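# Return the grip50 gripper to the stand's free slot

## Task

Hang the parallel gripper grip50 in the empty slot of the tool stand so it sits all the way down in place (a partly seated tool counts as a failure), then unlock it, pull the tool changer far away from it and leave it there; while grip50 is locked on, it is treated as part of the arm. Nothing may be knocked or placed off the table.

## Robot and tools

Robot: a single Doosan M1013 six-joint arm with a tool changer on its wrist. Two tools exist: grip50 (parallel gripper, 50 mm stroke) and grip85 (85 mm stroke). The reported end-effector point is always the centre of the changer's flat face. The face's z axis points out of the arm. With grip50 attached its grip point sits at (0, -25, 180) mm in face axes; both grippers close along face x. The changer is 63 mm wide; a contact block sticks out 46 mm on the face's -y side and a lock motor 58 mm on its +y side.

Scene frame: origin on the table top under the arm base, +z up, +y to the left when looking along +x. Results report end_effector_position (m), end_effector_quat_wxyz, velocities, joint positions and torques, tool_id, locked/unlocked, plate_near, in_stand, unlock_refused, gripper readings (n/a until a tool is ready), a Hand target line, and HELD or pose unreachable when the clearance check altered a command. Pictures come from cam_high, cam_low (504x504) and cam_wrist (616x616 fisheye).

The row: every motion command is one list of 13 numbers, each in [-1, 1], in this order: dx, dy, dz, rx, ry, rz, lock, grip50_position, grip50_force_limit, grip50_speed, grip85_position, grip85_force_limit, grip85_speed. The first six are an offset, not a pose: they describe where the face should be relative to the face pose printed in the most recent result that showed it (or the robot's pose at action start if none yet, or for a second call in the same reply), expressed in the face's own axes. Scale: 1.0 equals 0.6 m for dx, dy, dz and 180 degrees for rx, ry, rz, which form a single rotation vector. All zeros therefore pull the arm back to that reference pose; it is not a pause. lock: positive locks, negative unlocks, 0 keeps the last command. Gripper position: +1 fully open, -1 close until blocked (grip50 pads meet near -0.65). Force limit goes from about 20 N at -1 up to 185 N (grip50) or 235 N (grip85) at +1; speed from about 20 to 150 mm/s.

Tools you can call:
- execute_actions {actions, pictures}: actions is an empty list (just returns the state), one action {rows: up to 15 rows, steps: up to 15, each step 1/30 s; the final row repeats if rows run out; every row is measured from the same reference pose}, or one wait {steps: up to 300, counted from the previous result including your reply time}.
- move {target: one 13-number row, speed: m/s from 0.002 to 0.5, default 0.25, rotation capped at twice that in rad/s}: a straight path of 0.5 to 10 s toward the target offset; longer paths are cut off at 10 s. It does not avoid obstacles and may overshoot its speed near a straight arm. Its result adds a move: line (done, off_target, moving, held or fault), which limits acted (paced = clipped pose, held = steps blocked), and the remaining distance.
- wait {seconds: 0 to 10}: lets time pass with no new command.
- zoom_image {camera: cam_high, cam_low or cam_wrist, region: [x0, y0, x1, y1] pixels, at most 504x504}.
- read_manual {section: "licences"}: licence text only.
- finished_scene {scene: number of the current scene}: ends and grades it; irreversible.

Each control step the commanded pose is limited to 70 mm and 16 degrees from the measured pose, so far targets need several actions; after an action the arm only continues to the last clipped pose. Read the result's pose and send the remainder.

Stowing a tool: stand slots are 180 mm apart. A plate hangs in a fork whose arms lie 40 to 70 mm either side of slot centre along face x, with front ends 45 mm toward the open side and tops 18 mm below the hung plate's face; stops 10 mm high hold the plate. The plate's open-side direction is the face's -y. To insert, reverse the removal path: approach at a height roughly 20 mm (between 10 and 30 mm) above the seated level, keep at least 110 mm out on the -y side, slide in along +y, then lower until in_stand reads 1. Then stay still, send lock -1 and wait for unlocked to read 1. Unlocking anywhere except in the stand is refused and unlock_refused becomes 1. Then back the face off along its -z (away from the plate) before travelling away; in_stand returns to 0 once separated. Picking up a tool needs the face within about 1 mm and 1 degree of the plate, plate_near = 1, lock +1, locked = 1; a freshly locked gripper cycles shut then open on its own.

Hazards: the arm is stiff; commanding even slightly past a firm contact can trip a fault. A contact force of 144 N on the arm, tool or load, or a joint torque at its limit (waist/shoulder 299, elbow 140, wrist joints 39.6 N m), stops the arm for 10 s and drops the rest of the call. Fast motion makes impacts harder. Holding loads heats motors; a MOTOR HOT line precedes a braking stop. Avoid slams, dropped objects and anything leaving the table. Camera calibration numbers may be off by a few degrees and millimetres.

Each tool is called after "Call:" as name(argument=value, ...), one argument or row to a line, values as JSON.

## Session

Call:
execute_actions(
  actions=[],
)

Scene clock: 0.00 s of 6000.00 s.
end_effector_position=(+1.0238, +0.3532, +0.3564) locked=0 unlocked=1 plate_near=0 in_stand=0 unlock_refused=0 tool_id=none grip50_position_measured=n/a grip50_object_status=n/a grip85_position_measured=n/a grip85_object_status=n/a end_effector_quat_wxyz=(-0.186, +0.974, -0.059, -0.117) end_effector_velocity=(+0.000, +0.000, +0.000) end_effector_angular_velocity=(+0.001, -0.001, +0.000)
Joint positions: [0.254 1.047 0.532 0.428 1.673 1.938]
Joint velocities: [ 0.     0.    -0.001  0.001 -0.    -0.   ]
Joint torques (N m, as the joint torque sensors report them, + toward a larger angle): no reading
Hand target: +1.024, +0.353, +0.356; -0.186, +0.974, -0.059, -0.117
camera_calibration (this result's frames):
cam_wrist: T_world_to_cam=[[0.958413, -0.0399835, -0.282571, -0.864221], [-0.0571818, -0.996962, -0.0528778, 0.486988], [-0.279598, 0.0668367, -0.957788, 0.653189], [0, 0, 0, 1]] pos_world=[1.03876, 0.407297, 0.407164]

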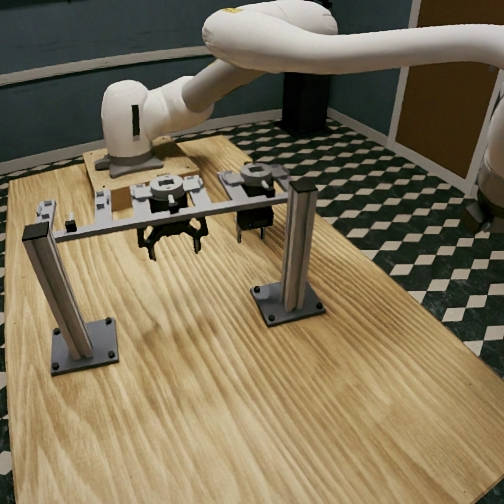

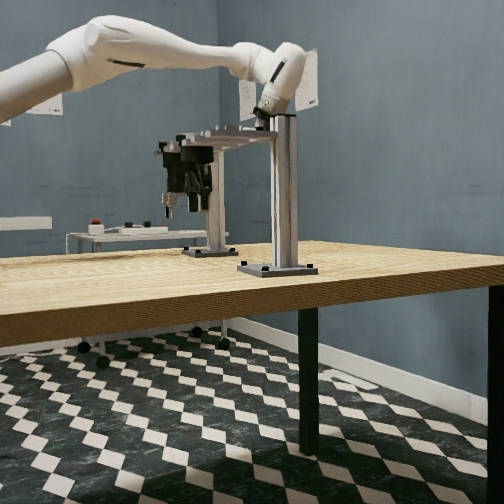

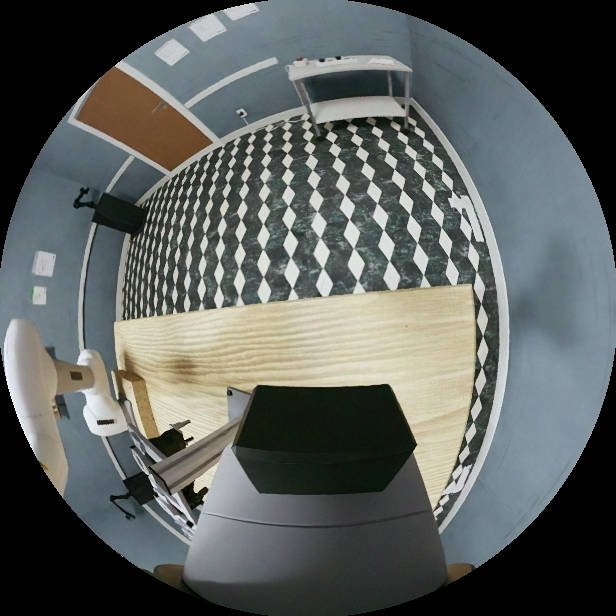

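Call:
move(
  target=[-0.330,0.090,-0.209,-0.1542,-0.0247,-0.4881,0,1,0,0,1,0,0],
  speed=0.3,
)

Call:
move(
  target=[-0.254,-0.336,0.2,0,0,0,0,1,0,0,1,0,0],
  speed=0.25,
)

Call:
zoom_image(
  camera="cam_wrist",
  region=[200, 230, 450, 430],
)

Scene clock: 16.50 s of 6000.00 s.
end_effector_position=(+0.8503, +0.2706, +0.5008) locked=0 unlocked=1 plate_near=0 in_stand=0 unlock_refused=0 tool_id=none grip50_position_measured=n/a grip50_object_status=n/a grip85_position_measured=n/a grip85_object_status=n/a end_effector_quat_wxyz=(-0.000, +0.752, +0.660, -0.000) end_effector_velocity=(+0.000, -0.002, -0.000) end_effector_angular_velocity=(-0.002, +0.000, -0.000)
Joint positions: [0.296 0.563 1.11  0.    1.461 0.4  ]
Joint velocities: [-0.001 -0.     0.001 -0.002  0.    -0.001]
Joint torques (N m, as the joint torque sensors report them, + toward a larger angle): [   1.6  -105.37  -46.78    3.98   -0.02   -0.36]
Hand target: +0.850, +0.271, +0.501; -0.000, +0.752, +0.660, -0.000
Off the commanded pose: 0.001 m, 0 deg.
After step 90, 10.43 s passed at rest.
move: done
camera_calibration (this result's frames):
cam_wrist: T_world_to_cam=[[0.113093, 0.99265, -0.0430776, -0.34107], [0.944435, -0.0939299, 0.314992, -0.877894], [0.30863, -0.0763072, -0.948116, 0.282246], [0, 0, 0, 1]] pos_world=[0.780577, 0.277641, 0.529439]

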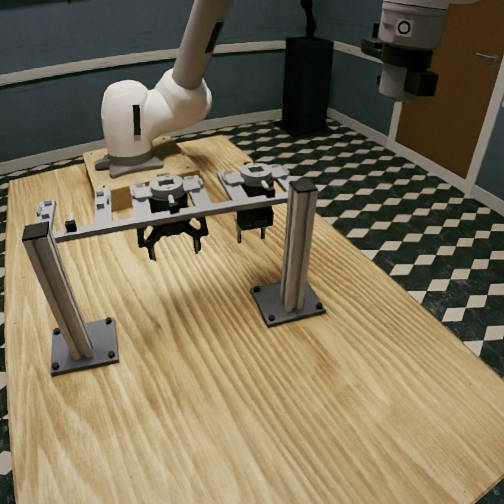

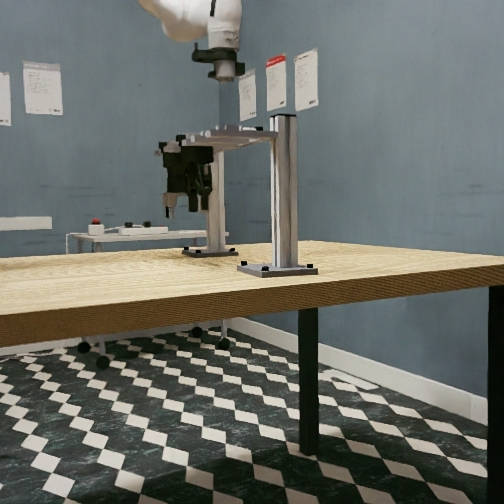

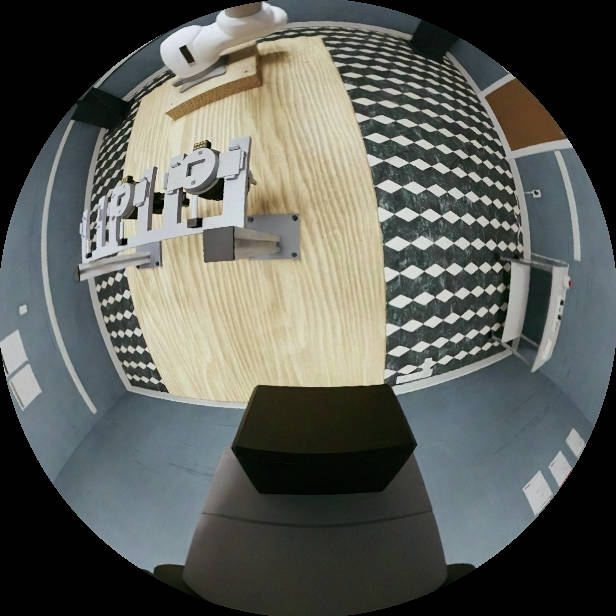

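Scene clock: 18.00 s of 6000.00 s.
end_effector_position=(+0.6306, +0.1454, +0.3816) locked=0 unlocked=1 plate_near=0 in_stand=0 unlock_refused=0 tool_id=none grip50_position_measured=n/a grip50_object_status=n/a grip85_position_measured=n/a grip85_object_status=n/a end_effector_quat_wxyz=(+0.000, +0.752, +0.659, -0.000) end_effector_velocity=(-0.000, -0.000, -0.000) end_effector_angular_velocity=(+0.001, -0.001, -0.001)
Joint positions: [0.2   0.238 1.81  0.001 1.087 0.303]
Joint velocities: [-0.001 -0.     0.001  0.    -0.002 -0.   ]
Joint torques (N m, as the joint torque sensors report them, + toward a larger angle): [  1.16 -68.43 -41.58   3.51   0.06  -0.48]
Hand target: +0.631, +0.145, +0.382; +0.000, +0.752, +0.659, -0.000
Off the commanded pose: 0.001 m, 0 deg.
move: done
camera_calibration (this result's frames):
cam_wrist: T_world_to_cam=[[0.113542, 0.992586, -0.0433628, -0.197198], [0.944313, -0.0942473, 0.315262, -0.644655], [0.308838, -0.0767435, -0.948014, 0.227322], [0, 0, 0, 1]] pos_world=[0.560941, 0.152425, 0.410188]

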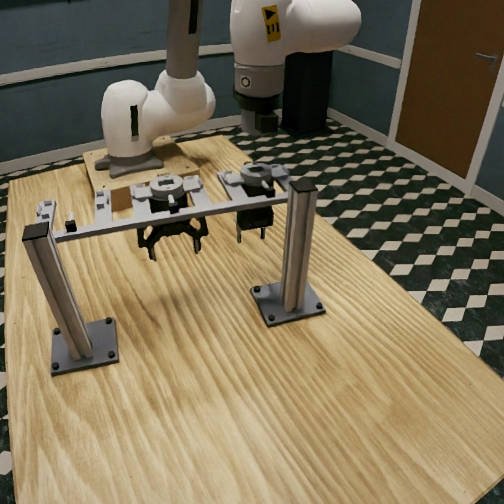

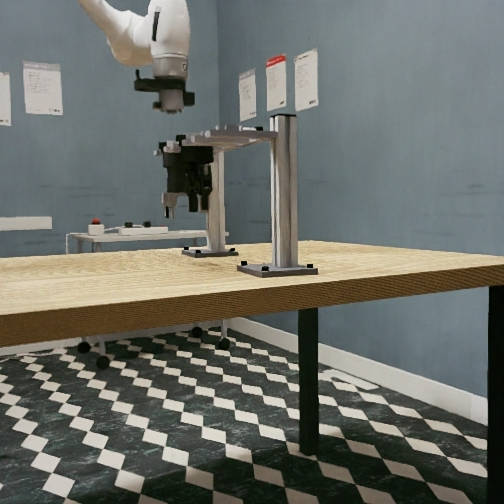

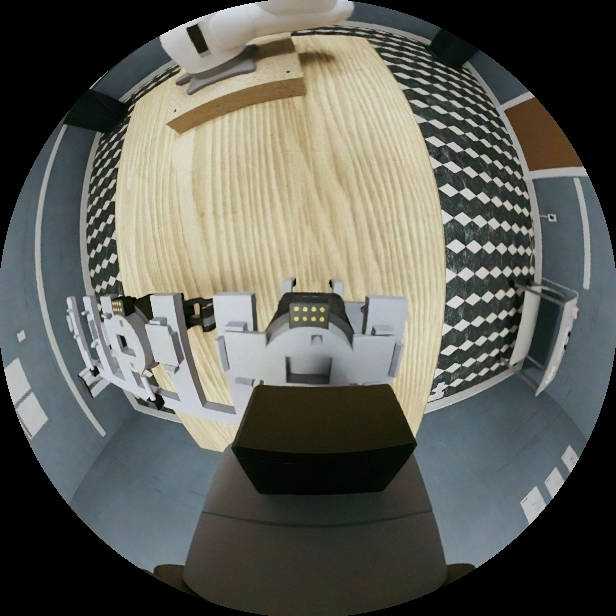

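Region (200, 230, 450, 430) of cam_wrist's 616x616 image, scaled by 2.016, with more detail than that image has; it fills the top 403 rows of this view, and the rest is white.

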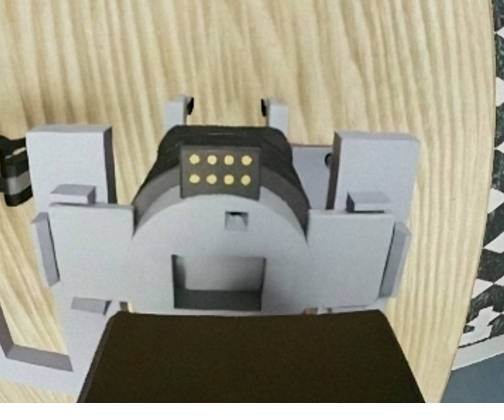

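Call:
move(
  target=[-0.0133,0.0133,0.095,0,0,0.0133,0,1,0,0,1,0,0],
  speed=0.08,
)

Call:
zoom_image(
  camera="cam_wrist",
  region=[240, 290, 400, 400],
)

Call:
zoom_image(
  camera="cam_wrist",
  region=[190, 270, 450, 400],
)

Call:
zoom_image(
  camera="cam_low",
  region=[140, 100, 220, 160],
)

Scene clock: 31.30 s of 6000.00 s.
end_effector_position=(+0.6374, +0.1363, +0.3245) locked=0 unlocked=1 plate_near=0 in_stand=0 unlock_refused=0 tool_id=none grip50_position_measured=n/a grip50_object_status=n/a grip85_position_measured=n/a grip85_object_status=n/a end_effector_quat_wxyz=(+0.000, +0.765, +0.644, -0.000) end_effector_velocity=(-0.001, -0.000, -0.001) end_effector_angular_velocity=(-0.001, +0.001, +0.001)
Joint positions: [0.184 0.293 1.854 0.001 0.987 0.329]
Joint velocities: [-0.     0.     0.001 -0.001 -0.    -0.001]
Joint torques (N m, as the joint torque sensors report them, + toward a larger angle): [  1.71 -72.98 -38.75   3.24  -0.08  -0.32]
Hand target: +0.637, +0.136, +0.325; +0.000, +0.765, +0.644, -0.000
Off the commanded pose: 0.000 m, 0 deg.
After step 90, 9.30 s passed at rest.
move: done
camera_calibration (this result's frames):
cam_wrist: T_world_to_cam=[[0.155023, 0.986955, -0.0434436, -0.217075], [0.939533, -0.133697, 0.315283, -0.625508], [0.305362, -0.0896929, -0.948003, 0.174431], [0, 0, 0, 1]] pos_world=[0.568072, 0.14626, 0.353142]

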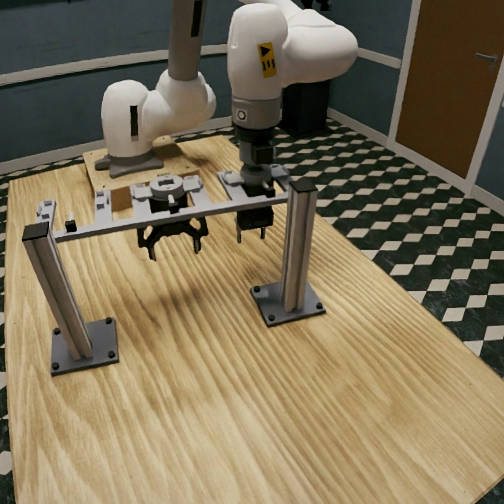

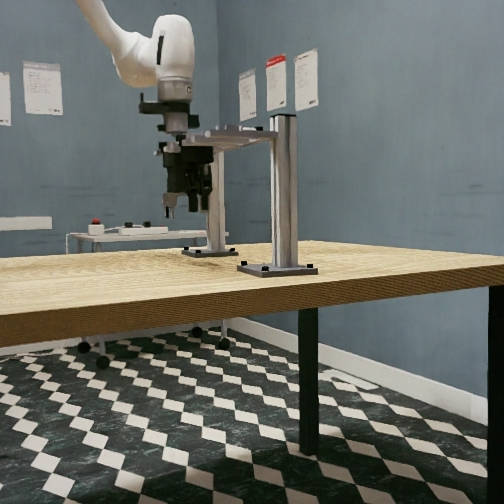

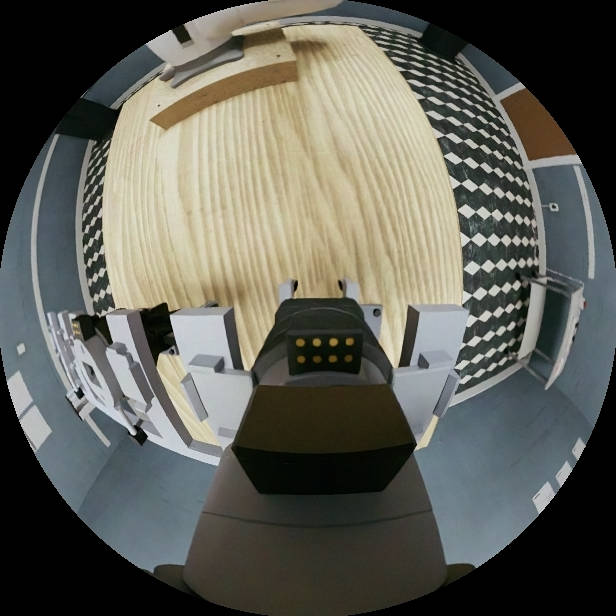

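Region (240, 290, 400, 400) of cam_wrist's 616x616 image, scaled by 3.150, with more detail than that image has; it fills the top 346 rows of this view, and the rest is white.

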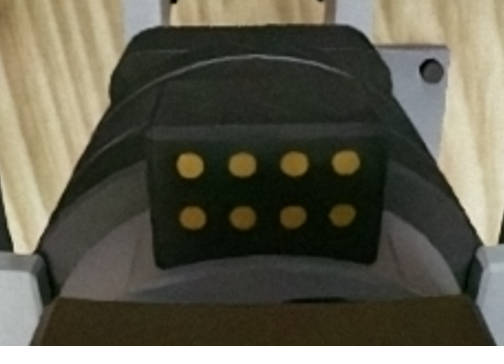

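Region (190, 270, 450, 400) of cam_wrist's 616x616 image, scaled by 1.938, with more detail than that image has.

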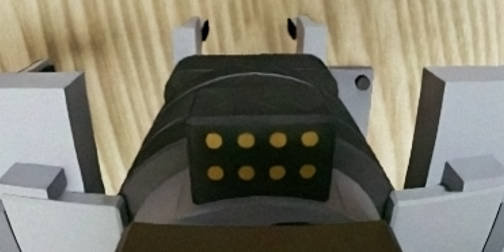

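Region (140, 100, 220, 160) of cam_low's 504x504 image, scaled by 6.300, with more detail than that image has; it fills the top 378 rows of this view, and the rest is white.

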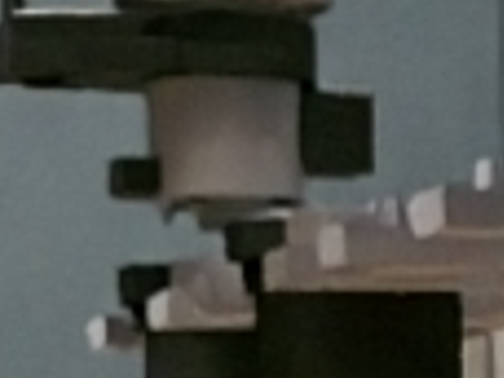

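Call:
move(
  target=[0.0028,0.0062,0.011,0,0,0,0,1,0,0,1,0,0],
  speed=0.03,
)

Call:
zoom_image(
  camera="cam_wrist",
  region=[240, 290, 400, 400],
)

Call:
zoom_image(
  camera="cam_wrist",
  region=[190, 270, 450, 400],
)

Call:
zoom_image(
  camera="cam_low",
  region=[140, 100, 220, 160],
)

Scene clock: 38.27 s of 6000.00 s.
end_effector_position=(+0.6414, +0.1373, +0.3179) locked=0 unlocked=1 plate_near=0 in_stand=0 unlock_refused=0 tool_id=none grip50_position_measured=n/a grip50_object_status=n/a grip85_position_measured=n/a grip85_object_status=n/a end_effector_quat_wxyz=(+0.000, +0.765, +0.643, -0.000) end_effector_velocity=(+0.001, +0.000, +0.001) end_effector_angular_velocity=(+0.001, -0.001, -0.001)
Joint positions: [0.185 0.305 1.852 0.001 0.978 0.33 ]
Joint velocities: [-0.001  0.    -0.002  0.001 -0.     0.   ]
Joint torques (N m, as the joint torque sensors report them, + toward a larger angle): [  1.6  -72.88 -39.08   3.21  -0.08  -0.32]
Hand target: +0.641, +0.137, +0.318; +0.000, +0.765, +0.643, -0.000
Off the commanded pose: 0.000 m, 0 deg.
After step 90, 3.27 s passed at rest.
move: done
camera_calibration (this result's frames):
cam_wrist: T_world_to_cam=[[0.155039, 0.986953, -0.0434405, -0.218978], [0.939529, -0.133712, 0.315288, -0.62699], [0.305366, -0.0896956, -0.948001, 0.167048], [0, 0, 0, 1]] pos_world=[0.572015, 0.147269, 0.346531]

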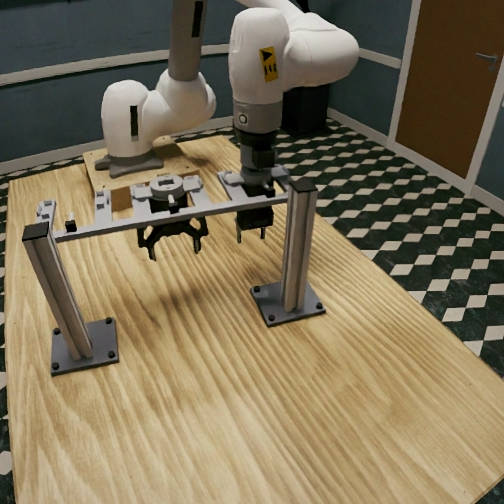

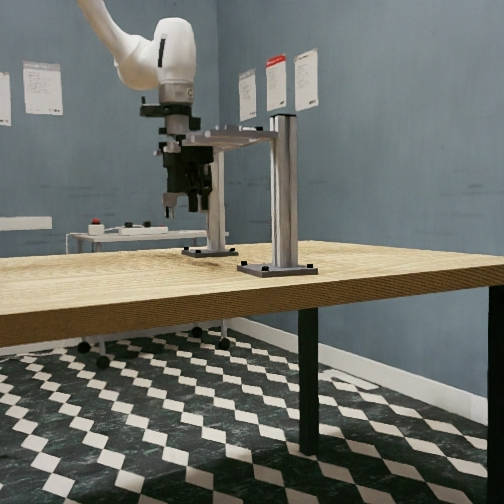

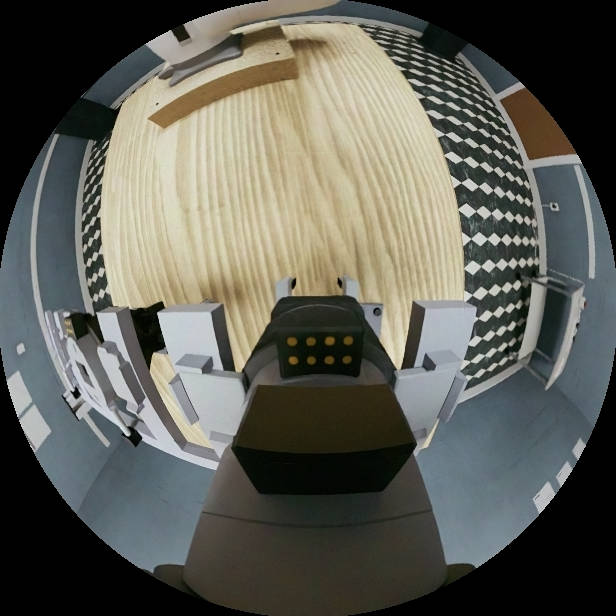

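Region (240, 290, 400, 400) of cam_wrist's 616x616 image, scaled by 3.150, with more detail than that image has; it fills the top 346 rows of this view, and the rest is white.

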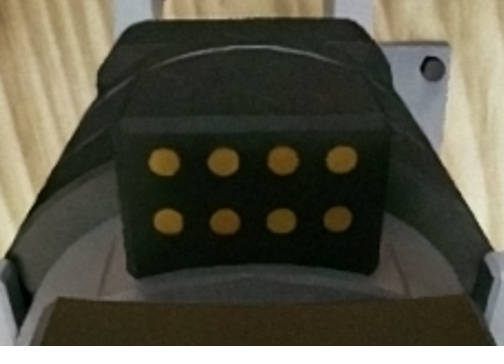

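Region (190, 270, 450, 400) of cam_wrist's 616x616 image, scaled by 1.938, with more detail than that image has.

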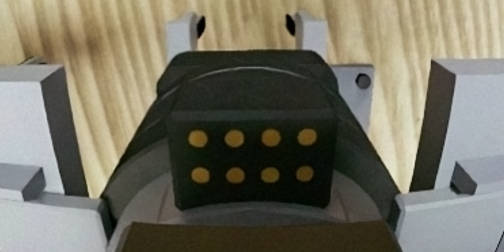

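Region (140, 100, 220, 160) of cam_low's 504x504 image, scaled by 6.300, with more detail than that image has; it fills the top 378 rows of this view, and the rest is white.

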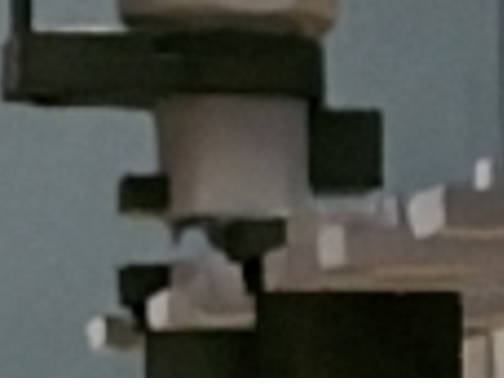

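Call:
move(
  target=[0,-0.0003,0.025,0,0,0,0,1,0,0,1,0,0],
  speed=0.008,
)

Call:
zoom_image(
  camera="cam_wrist",
  region=[240, 290, 400, 400],
)

Call:
zoom_image(
  camera="cam_low",
  region=[140, 100, 220, 160],
)

Scene clock: 48.13 s of 6000.00 s.
end_effector_position=(+0.6412, +0.1373, +0.3029) locked=0 unlocked=1 plate_near=0 in_stand=1 unlock_refused=0 tool_id=none grip50_position_measured=n/a grip50_object_status=n/a grip85_position_measured=n/a grip85_object_status=n/a end_effector_quat_wxyz=(+0.000, +0.765, +0.643, -0.000) end_effector_velocity=(+0.000, +0.001, +0.000) end_effector_angular_velocity=(-0.001, -0.001, +0.003)
Joint positions: [0.185 0.319 1.865 0.001 0.951 0.33 ]
Joint velocities: [ 0.002 -0.    -0.001 -0.001 -0.    -0.   ]
Joint torques (N m, as the joint torque sensors report them, + toward a larger angle): [  1.25 -73.37 -38.55   3.01  -0.35  -0.28]
Hand target: +0.641, +0.137, +0.303; +0.000, +0.765, +0.643, -0.000
Off the commanded pose: 0.000 m, 0 deg.
After step 90, 4.77 s passed at rest.
move: done
camera_calibration (this result's frames):
cam_wrist: T_world_to_cam=[[0.15506, 0.986949, -0.0434637, -0.219607], [0.939531, -0.133726, 0.315276, -0.622056], [0.305349, -0.0897221, -0.948004, 0.152894], [0, 0, 0, 1]] pos_world=[0.571807, 0.147274, 0.331519]

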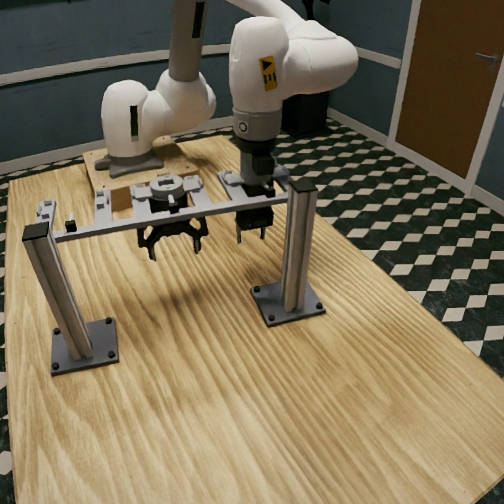

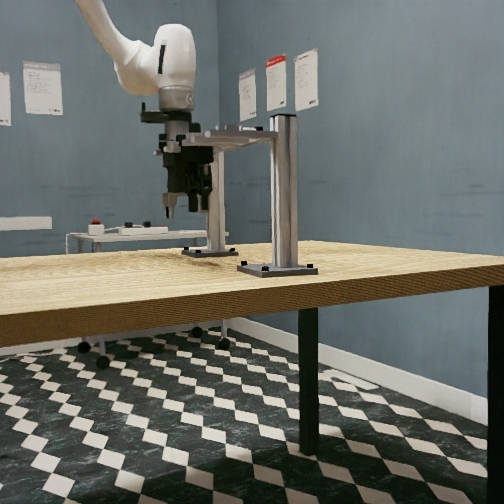

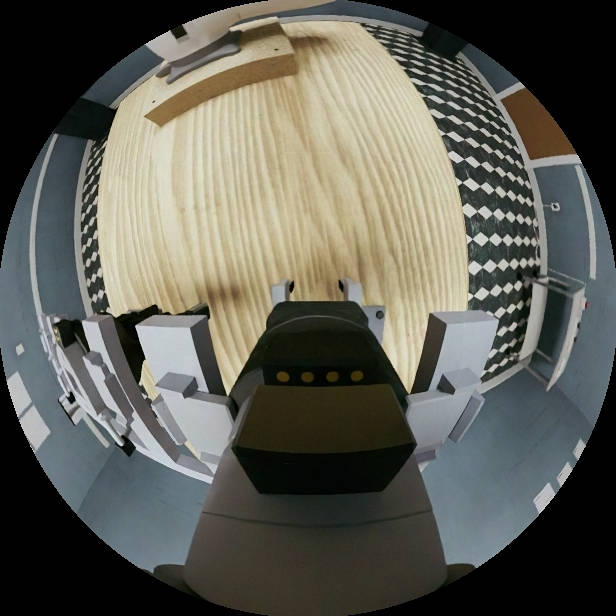

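Region (240, 290, 400, 400) of cam_wrist's 616x616 image, scaled by 3.150, with more detail than that image has; it fills the top 346 rows of this view, and the rest is white.

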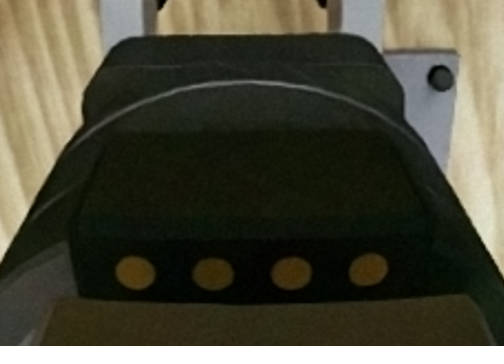

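Region (140, 100, 220, 160) of cam_low's 504x504 image, scaled by 6.300, with more detail than that image has; it fills the top 378 rows of this view, and the rest is white.

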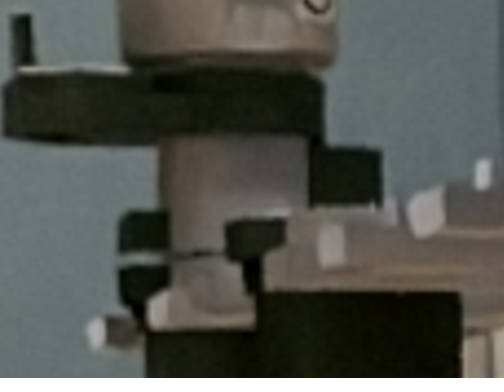

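Call:
move(
  target=[0,0,0.0027,0,0,0,0,1,0,0,1,0,0],
  speed=0.004,
)

Scene clock: 51.00 s of 6000.00 s.
end_effector_position=(+0.6412, +0.1373, +0.3015) locked=0 unlocked=1 plate_near=0 in_stand=1 unlock_refused=0 tool_id=none grip50_position_measured=n/a grip50_object_status=n/a grip85_position_measured=n/a grip85_object_status=n/a end_effector_quat_wxyz=(+0.000, +0.765, +0.643, -0.000) end_effector_velocity=(-0.000, -0.001, -0.001) end_effector_angular_velocity=(-0.001, +0.001, -0.000)
Joint positions: [0.185 0.32  1.866 0.001 0.948 0.33 ]
Joint velocities: [-0.001  0.001  0.001 -0.001 -0.001 -0.   ]
Joint torques (N m, as the joint torque sensors report them, + toward a larger angle): [ -6.59  -0.95 -17.04   3.66 -10.83   3.08]
Hand target: +0.641, +0.137, +0.301; +0.000, +0.765, +0.643, -0.000
Off the commanded pose: 0.000 m, 0 deg.
move: done
camera_calibration (this result's frames):
cam_wrist: T_world_to_cam=[[0.155055, 0.986951, -0.0434244, -0.219683], [0.939471, -0.133716, 0.315458, -0.621652], [0.305535, -0.0897094, -0.947945, 0.151386], [0, 0, 0, 1]] pos_world=[0.571833, 0.147272, 0.330071]

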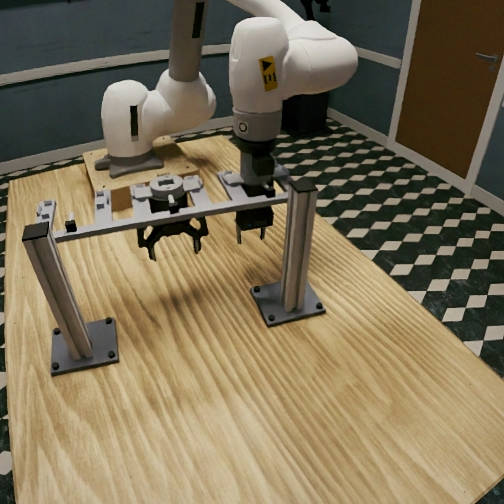

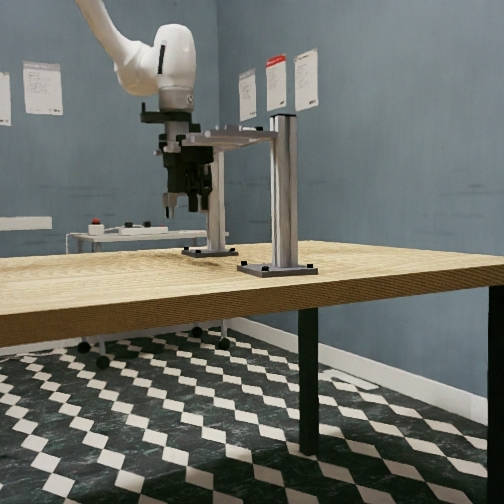

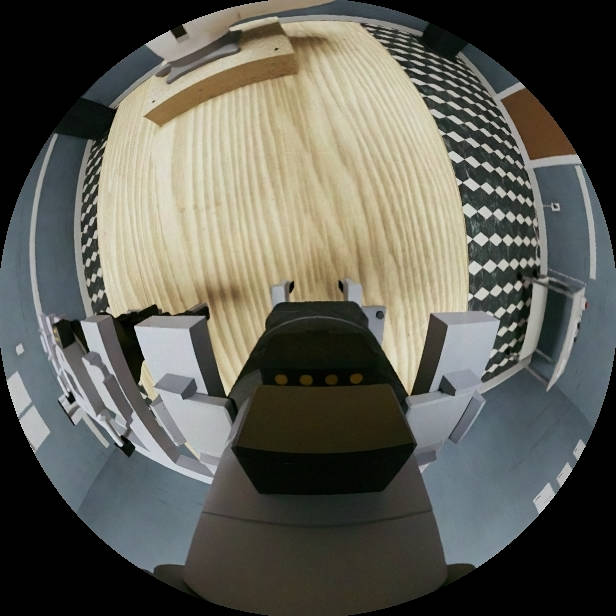

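External force pushes toward -y; lift slightly and shift -y.

Call:
move(
  target=[0,-0.0014,-0.001,0,0,-0.001,0,1,0,0,1,0,0],
  speed=0.004,
)

Call:
move(
  target=[0,0,0.0015,0,0,0,0,1,0,0,1,0,0],
  speed=0.003,
)

Scene clock: 54.53 s of 6000.00 s.
end_effector_position=(+0.6402, +0.1374, +0.3019) locked=0 unlocked=1 plate_near=1 in_stand=1 unlock_refused=0 tool_id=none grip50_position_measured=n/a grip50_object_status=n/a grip85_position_measured=n/a grip85_object_status=n/a end_effector_quat_wxyz=(+0.000, +0.764, +0.645, -0.000) end_effector_velocity=(-0.000, -0.001, +0.000) end_effector_angular_velocity=(+0.001, +0.001, -0.001)
Joint positions: [0.185 0.319 1.867 0.001 0.949 0.327]
Joint velocities: [-0.001 -0.001  0.     0.001  0.002 -0.001]
Joint torques (N m, as the joint torque sensors report them, + toward a larger angle): [  1.67 -73.06 -38.34   3.17  -0.08  -0.5 ]
Hand target: +0.640, +0.137, +0.302; +0.000, +0.764, +0.645, -0.000
Off the commanded pose: 0.000 m, 0 deg.
move: done
camera_calibration (this result's frames):
cam_wrist: T_world_to_cam=[[0.15199, 0.987423, -0.0435266, -0.217693], [0.939987, -0.130796, 0.315146, -0.621499], [0.305489, -0.0888135, -0.948044, 0.152032], [0, 0, 0, 1]] pos_world=[0.570844, 0.147168, 0.330521]

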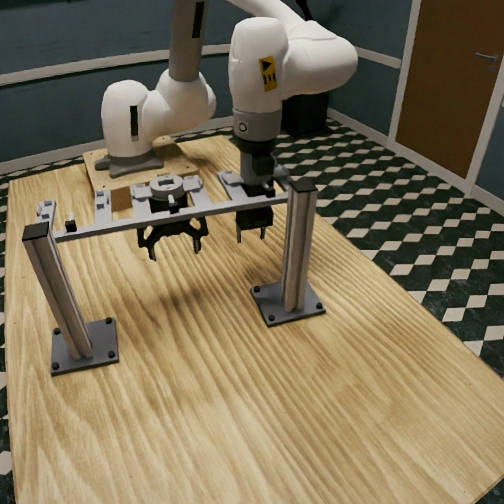

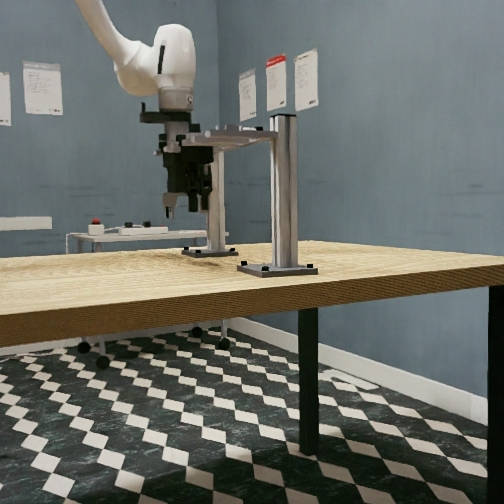

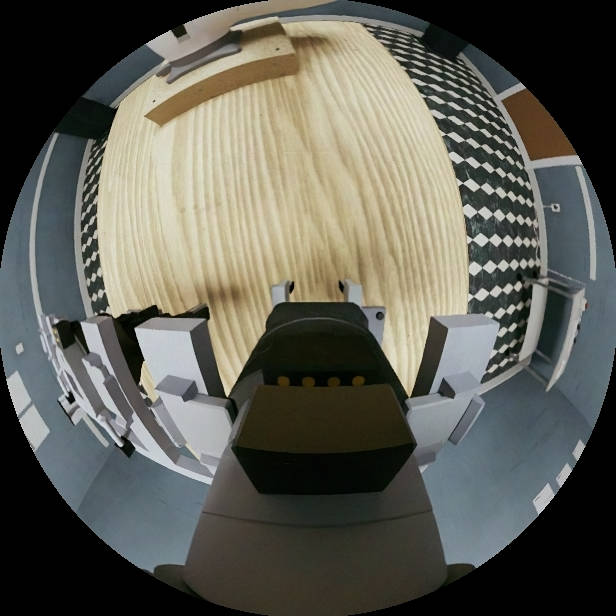

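Scene clock: 55.23 s of 6000.00 s.
end_effector_position=(+0.6402, +0.1374, +0.3010) locked=0 unlocked=1 plate_near=1 in_stand=1 unlock_refused=0 tool_id=none grip50_position_measured=n/a grip50_object_status=n/a grip85_position_measured=n/a grip85_object_status=n/a end_effector_quat_wxyz=(+0.000, +0.764, +0.645, -0.000) end_effector_velocity=(+0.000, +0.000, +0.000) end_effector_angular_velocity=(+0.001, -0.001, -0.001)
Joint positions: [0.185 0.319 1.868 0.001 0.947 0.327]
Joint velocities: [ 0.     0.    -0.     0.001 -0.001  0.   ]
Joint torques (N m, as the joint torque sensors report them, + toward a larger angle): [  0.87 -62.73 -34.12   3.29  -1.32   0.01]
Hand target: +0.640, +0.137, +0.301; +0.000, +0.764, +0.645, -0.000
Off the commanded pose: 0.000 m, 0 deg.
move: done
camera_calibration (this result's frames):
cam_wrist: T_world_to_cam=[[0.151979, 0.987426, -0.0435063, -0.217735], [0.939967, -0.130786, 0.315208, -0.621251], [0.305555, -0.0887996, -0.948025, 0.151177], [0, 0, 0, 1]] pos_world=[0.570854, 0.147171, 0.32967]

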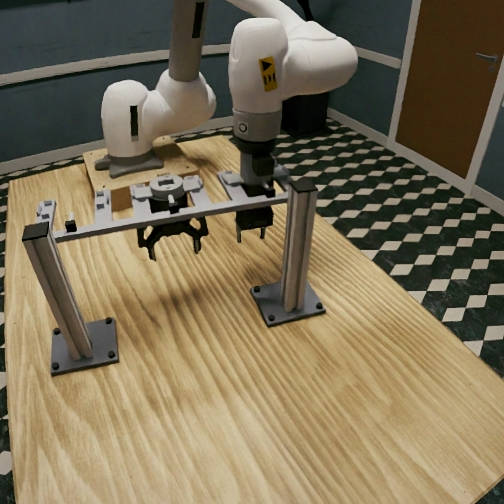

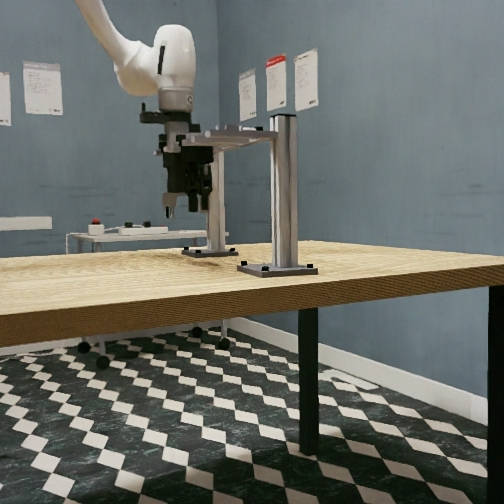

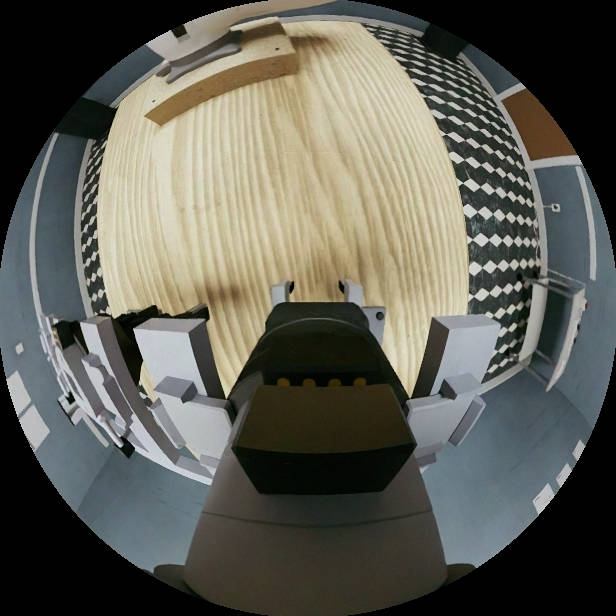

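Call:
execute_actions(
  actions=[
    {"rows":[[0,0,0,0,0,0,1,1,0,0,1,0,0]],"steps":15},
  ],
  pictures=false,
)

Call:
execute_actions(
  actions=[
    {"steps":25},
  ],
  pictures=false,
)

Scene clock: 58.70 s of 6000.00 s.
end_effector_position=(+0.6402, +0.1374, +0.3010) locked=0 unlocked=0 plate_near=1 in_stand=1 unlock_refused=0 tool_id=none grip50_position_measured=n/a grip50_object_status=n/a grip85_position_measured=n/a grip85_object_status=n/a end_effector_quat_wxyz=(+0.000, +0.764, +0.645, -0.000) end_effector_velocity=(+0.001, -0.000, +0.001) end_effector_angular_velocity=(-0.001, -0.001, +0.001)
Joint positions: [0.185 0.319 1.868 0.001 0.947 0.327]
Joint velocities: [-0.    -0.    -0.001 -0.001 -0.    -0.   ]
Joint torques (N m, as the joint torque sensors report them, + toward a larger angle): [  0.07 -59.48 -32.84   3.37  -1.38   0.3 ]
Hand target: +0.640, +0.137, +0.301; +0.000, +0.764, +0.645, -0.000
Off the commanded pose: 0.000 m, 0 deg.
Steps of this call (steps 1 to 89: nothing new was sent; steps 90 to 104: all 15 steps of this action). Readings (end_effector_position | what the end effector reports):
90: (+0.6402, +0.1374, +0.3010) | locked=0 unlocked=0 plate_near=1 in_stand=1 unlock_refused=0 tool_id=none grip50_position_measured=n/a grip50_object_status=n/a grip85_position_measured=n/a grip85_object_status=n/a
91: (+0.6402, +0.1374, +0.3010) | locked=0 unlocked=0 plate_near=1 in_stand=1 unlock_refused=0 tool_id=none grip50_position_measured=n/a grip50_object_status=n/a grip85_position_measured=n/a grip85_object_status=n/a
93: (+0.6402, +0.1374, +0.3010) | locked=0 unlocked=0 plate_near=1 in_stand=1 unlock_refused=0 tool_id=none grip50_position_measured=n/a grip50_object_status=n/a grip85_position_measured=n/a grip85_object_status=n/a
97: (+0.6402, +0.1374, +0.3010) | locked=0 unlocked=0 plate_near=1 in_stand=1 unlock_refused=0 tool_id=none grip50_position_measured=n/a grip50_object_status=n/a grip85_position_measured=n/a grip85_object_status=n/a
104: the state above

Scene clock: 59.53 s of 6000.00 s.
end_effector_position=(+0.6402, +0.1374, +0.3010) locked=1 unlocked=0 plate_near=1 in_stand=1 unlock_refused=0 tool_id=grip50 grip50_position_measured=n/a grip50_object_status=n/a grip85_position_measured=n/a grip85_object_status=n/a end_effector_quat_wxyz=(+0.000, +0.764, +0.645, -0.000) end_effector_velocity=(-0.000, -0.000, -0.000) end_effector_angular_velocity=(+0.001, +0.001, -0.001)
Joint positions: [0.185 0.319 1.868 0.001 0.947 0.327]
Joint velocities: [-0.    -0.     0.001  0.001  0.     0.   ]
Joint torques (N m, as the joint torque sensors report them, + toward a larger angle): [ -4.43 -54.92 -34.04   0.84  -1.93   0.66]
Hand target: +0.640, +0.137, +0.301; +0.000, +0.764, +0.645, -0.000
Off the commanded pose: 0.000 m, 0 deg.
Steps of this call (steps 1 to 25: nothing new was sent). Readings (end_effector_position | what the end effector reports):
1: (+0.6402, +0.1374, +0.3010) | locked=0 unlocked=0 plate_near=1 in_stand=1 unlock_refused=0 tool_id=none grip50_position_measured=n/a grip50_object_status=n/a grip85_position_measured=n/a grip85_object_status=n/a
2: (+0.6402, +0.1374, +0.3010) | locked=0 unlocked=0 plate_near=1 in_stand=1 unlock_refused=0 tool_id=none grip50_position_measured=n/a grip50_object_status=n/a grip85_position_measured=n/a grip85_object_status=n/a
4: (+0.6402, +0.1374, +0.3010) | locked=0 unlocked=0 plate_near=1 in_stand=1 unlock_refused=0 tool_id=none grip50_position_measured=n/a grip50_object_status=n/a grip85_position_measured=n/a grip85_object_status=n/a
8: (+0.6402, +0.1374, +0.3010) | locked=0 unlocked=0 plate_near=1 in_stand=1 unlock_refused=0 tool_id=none grip50_position_measured=n/a grip50_object_status=n/a grip85_position_measured=n/a grip85_object_status=n/a
25: the state above


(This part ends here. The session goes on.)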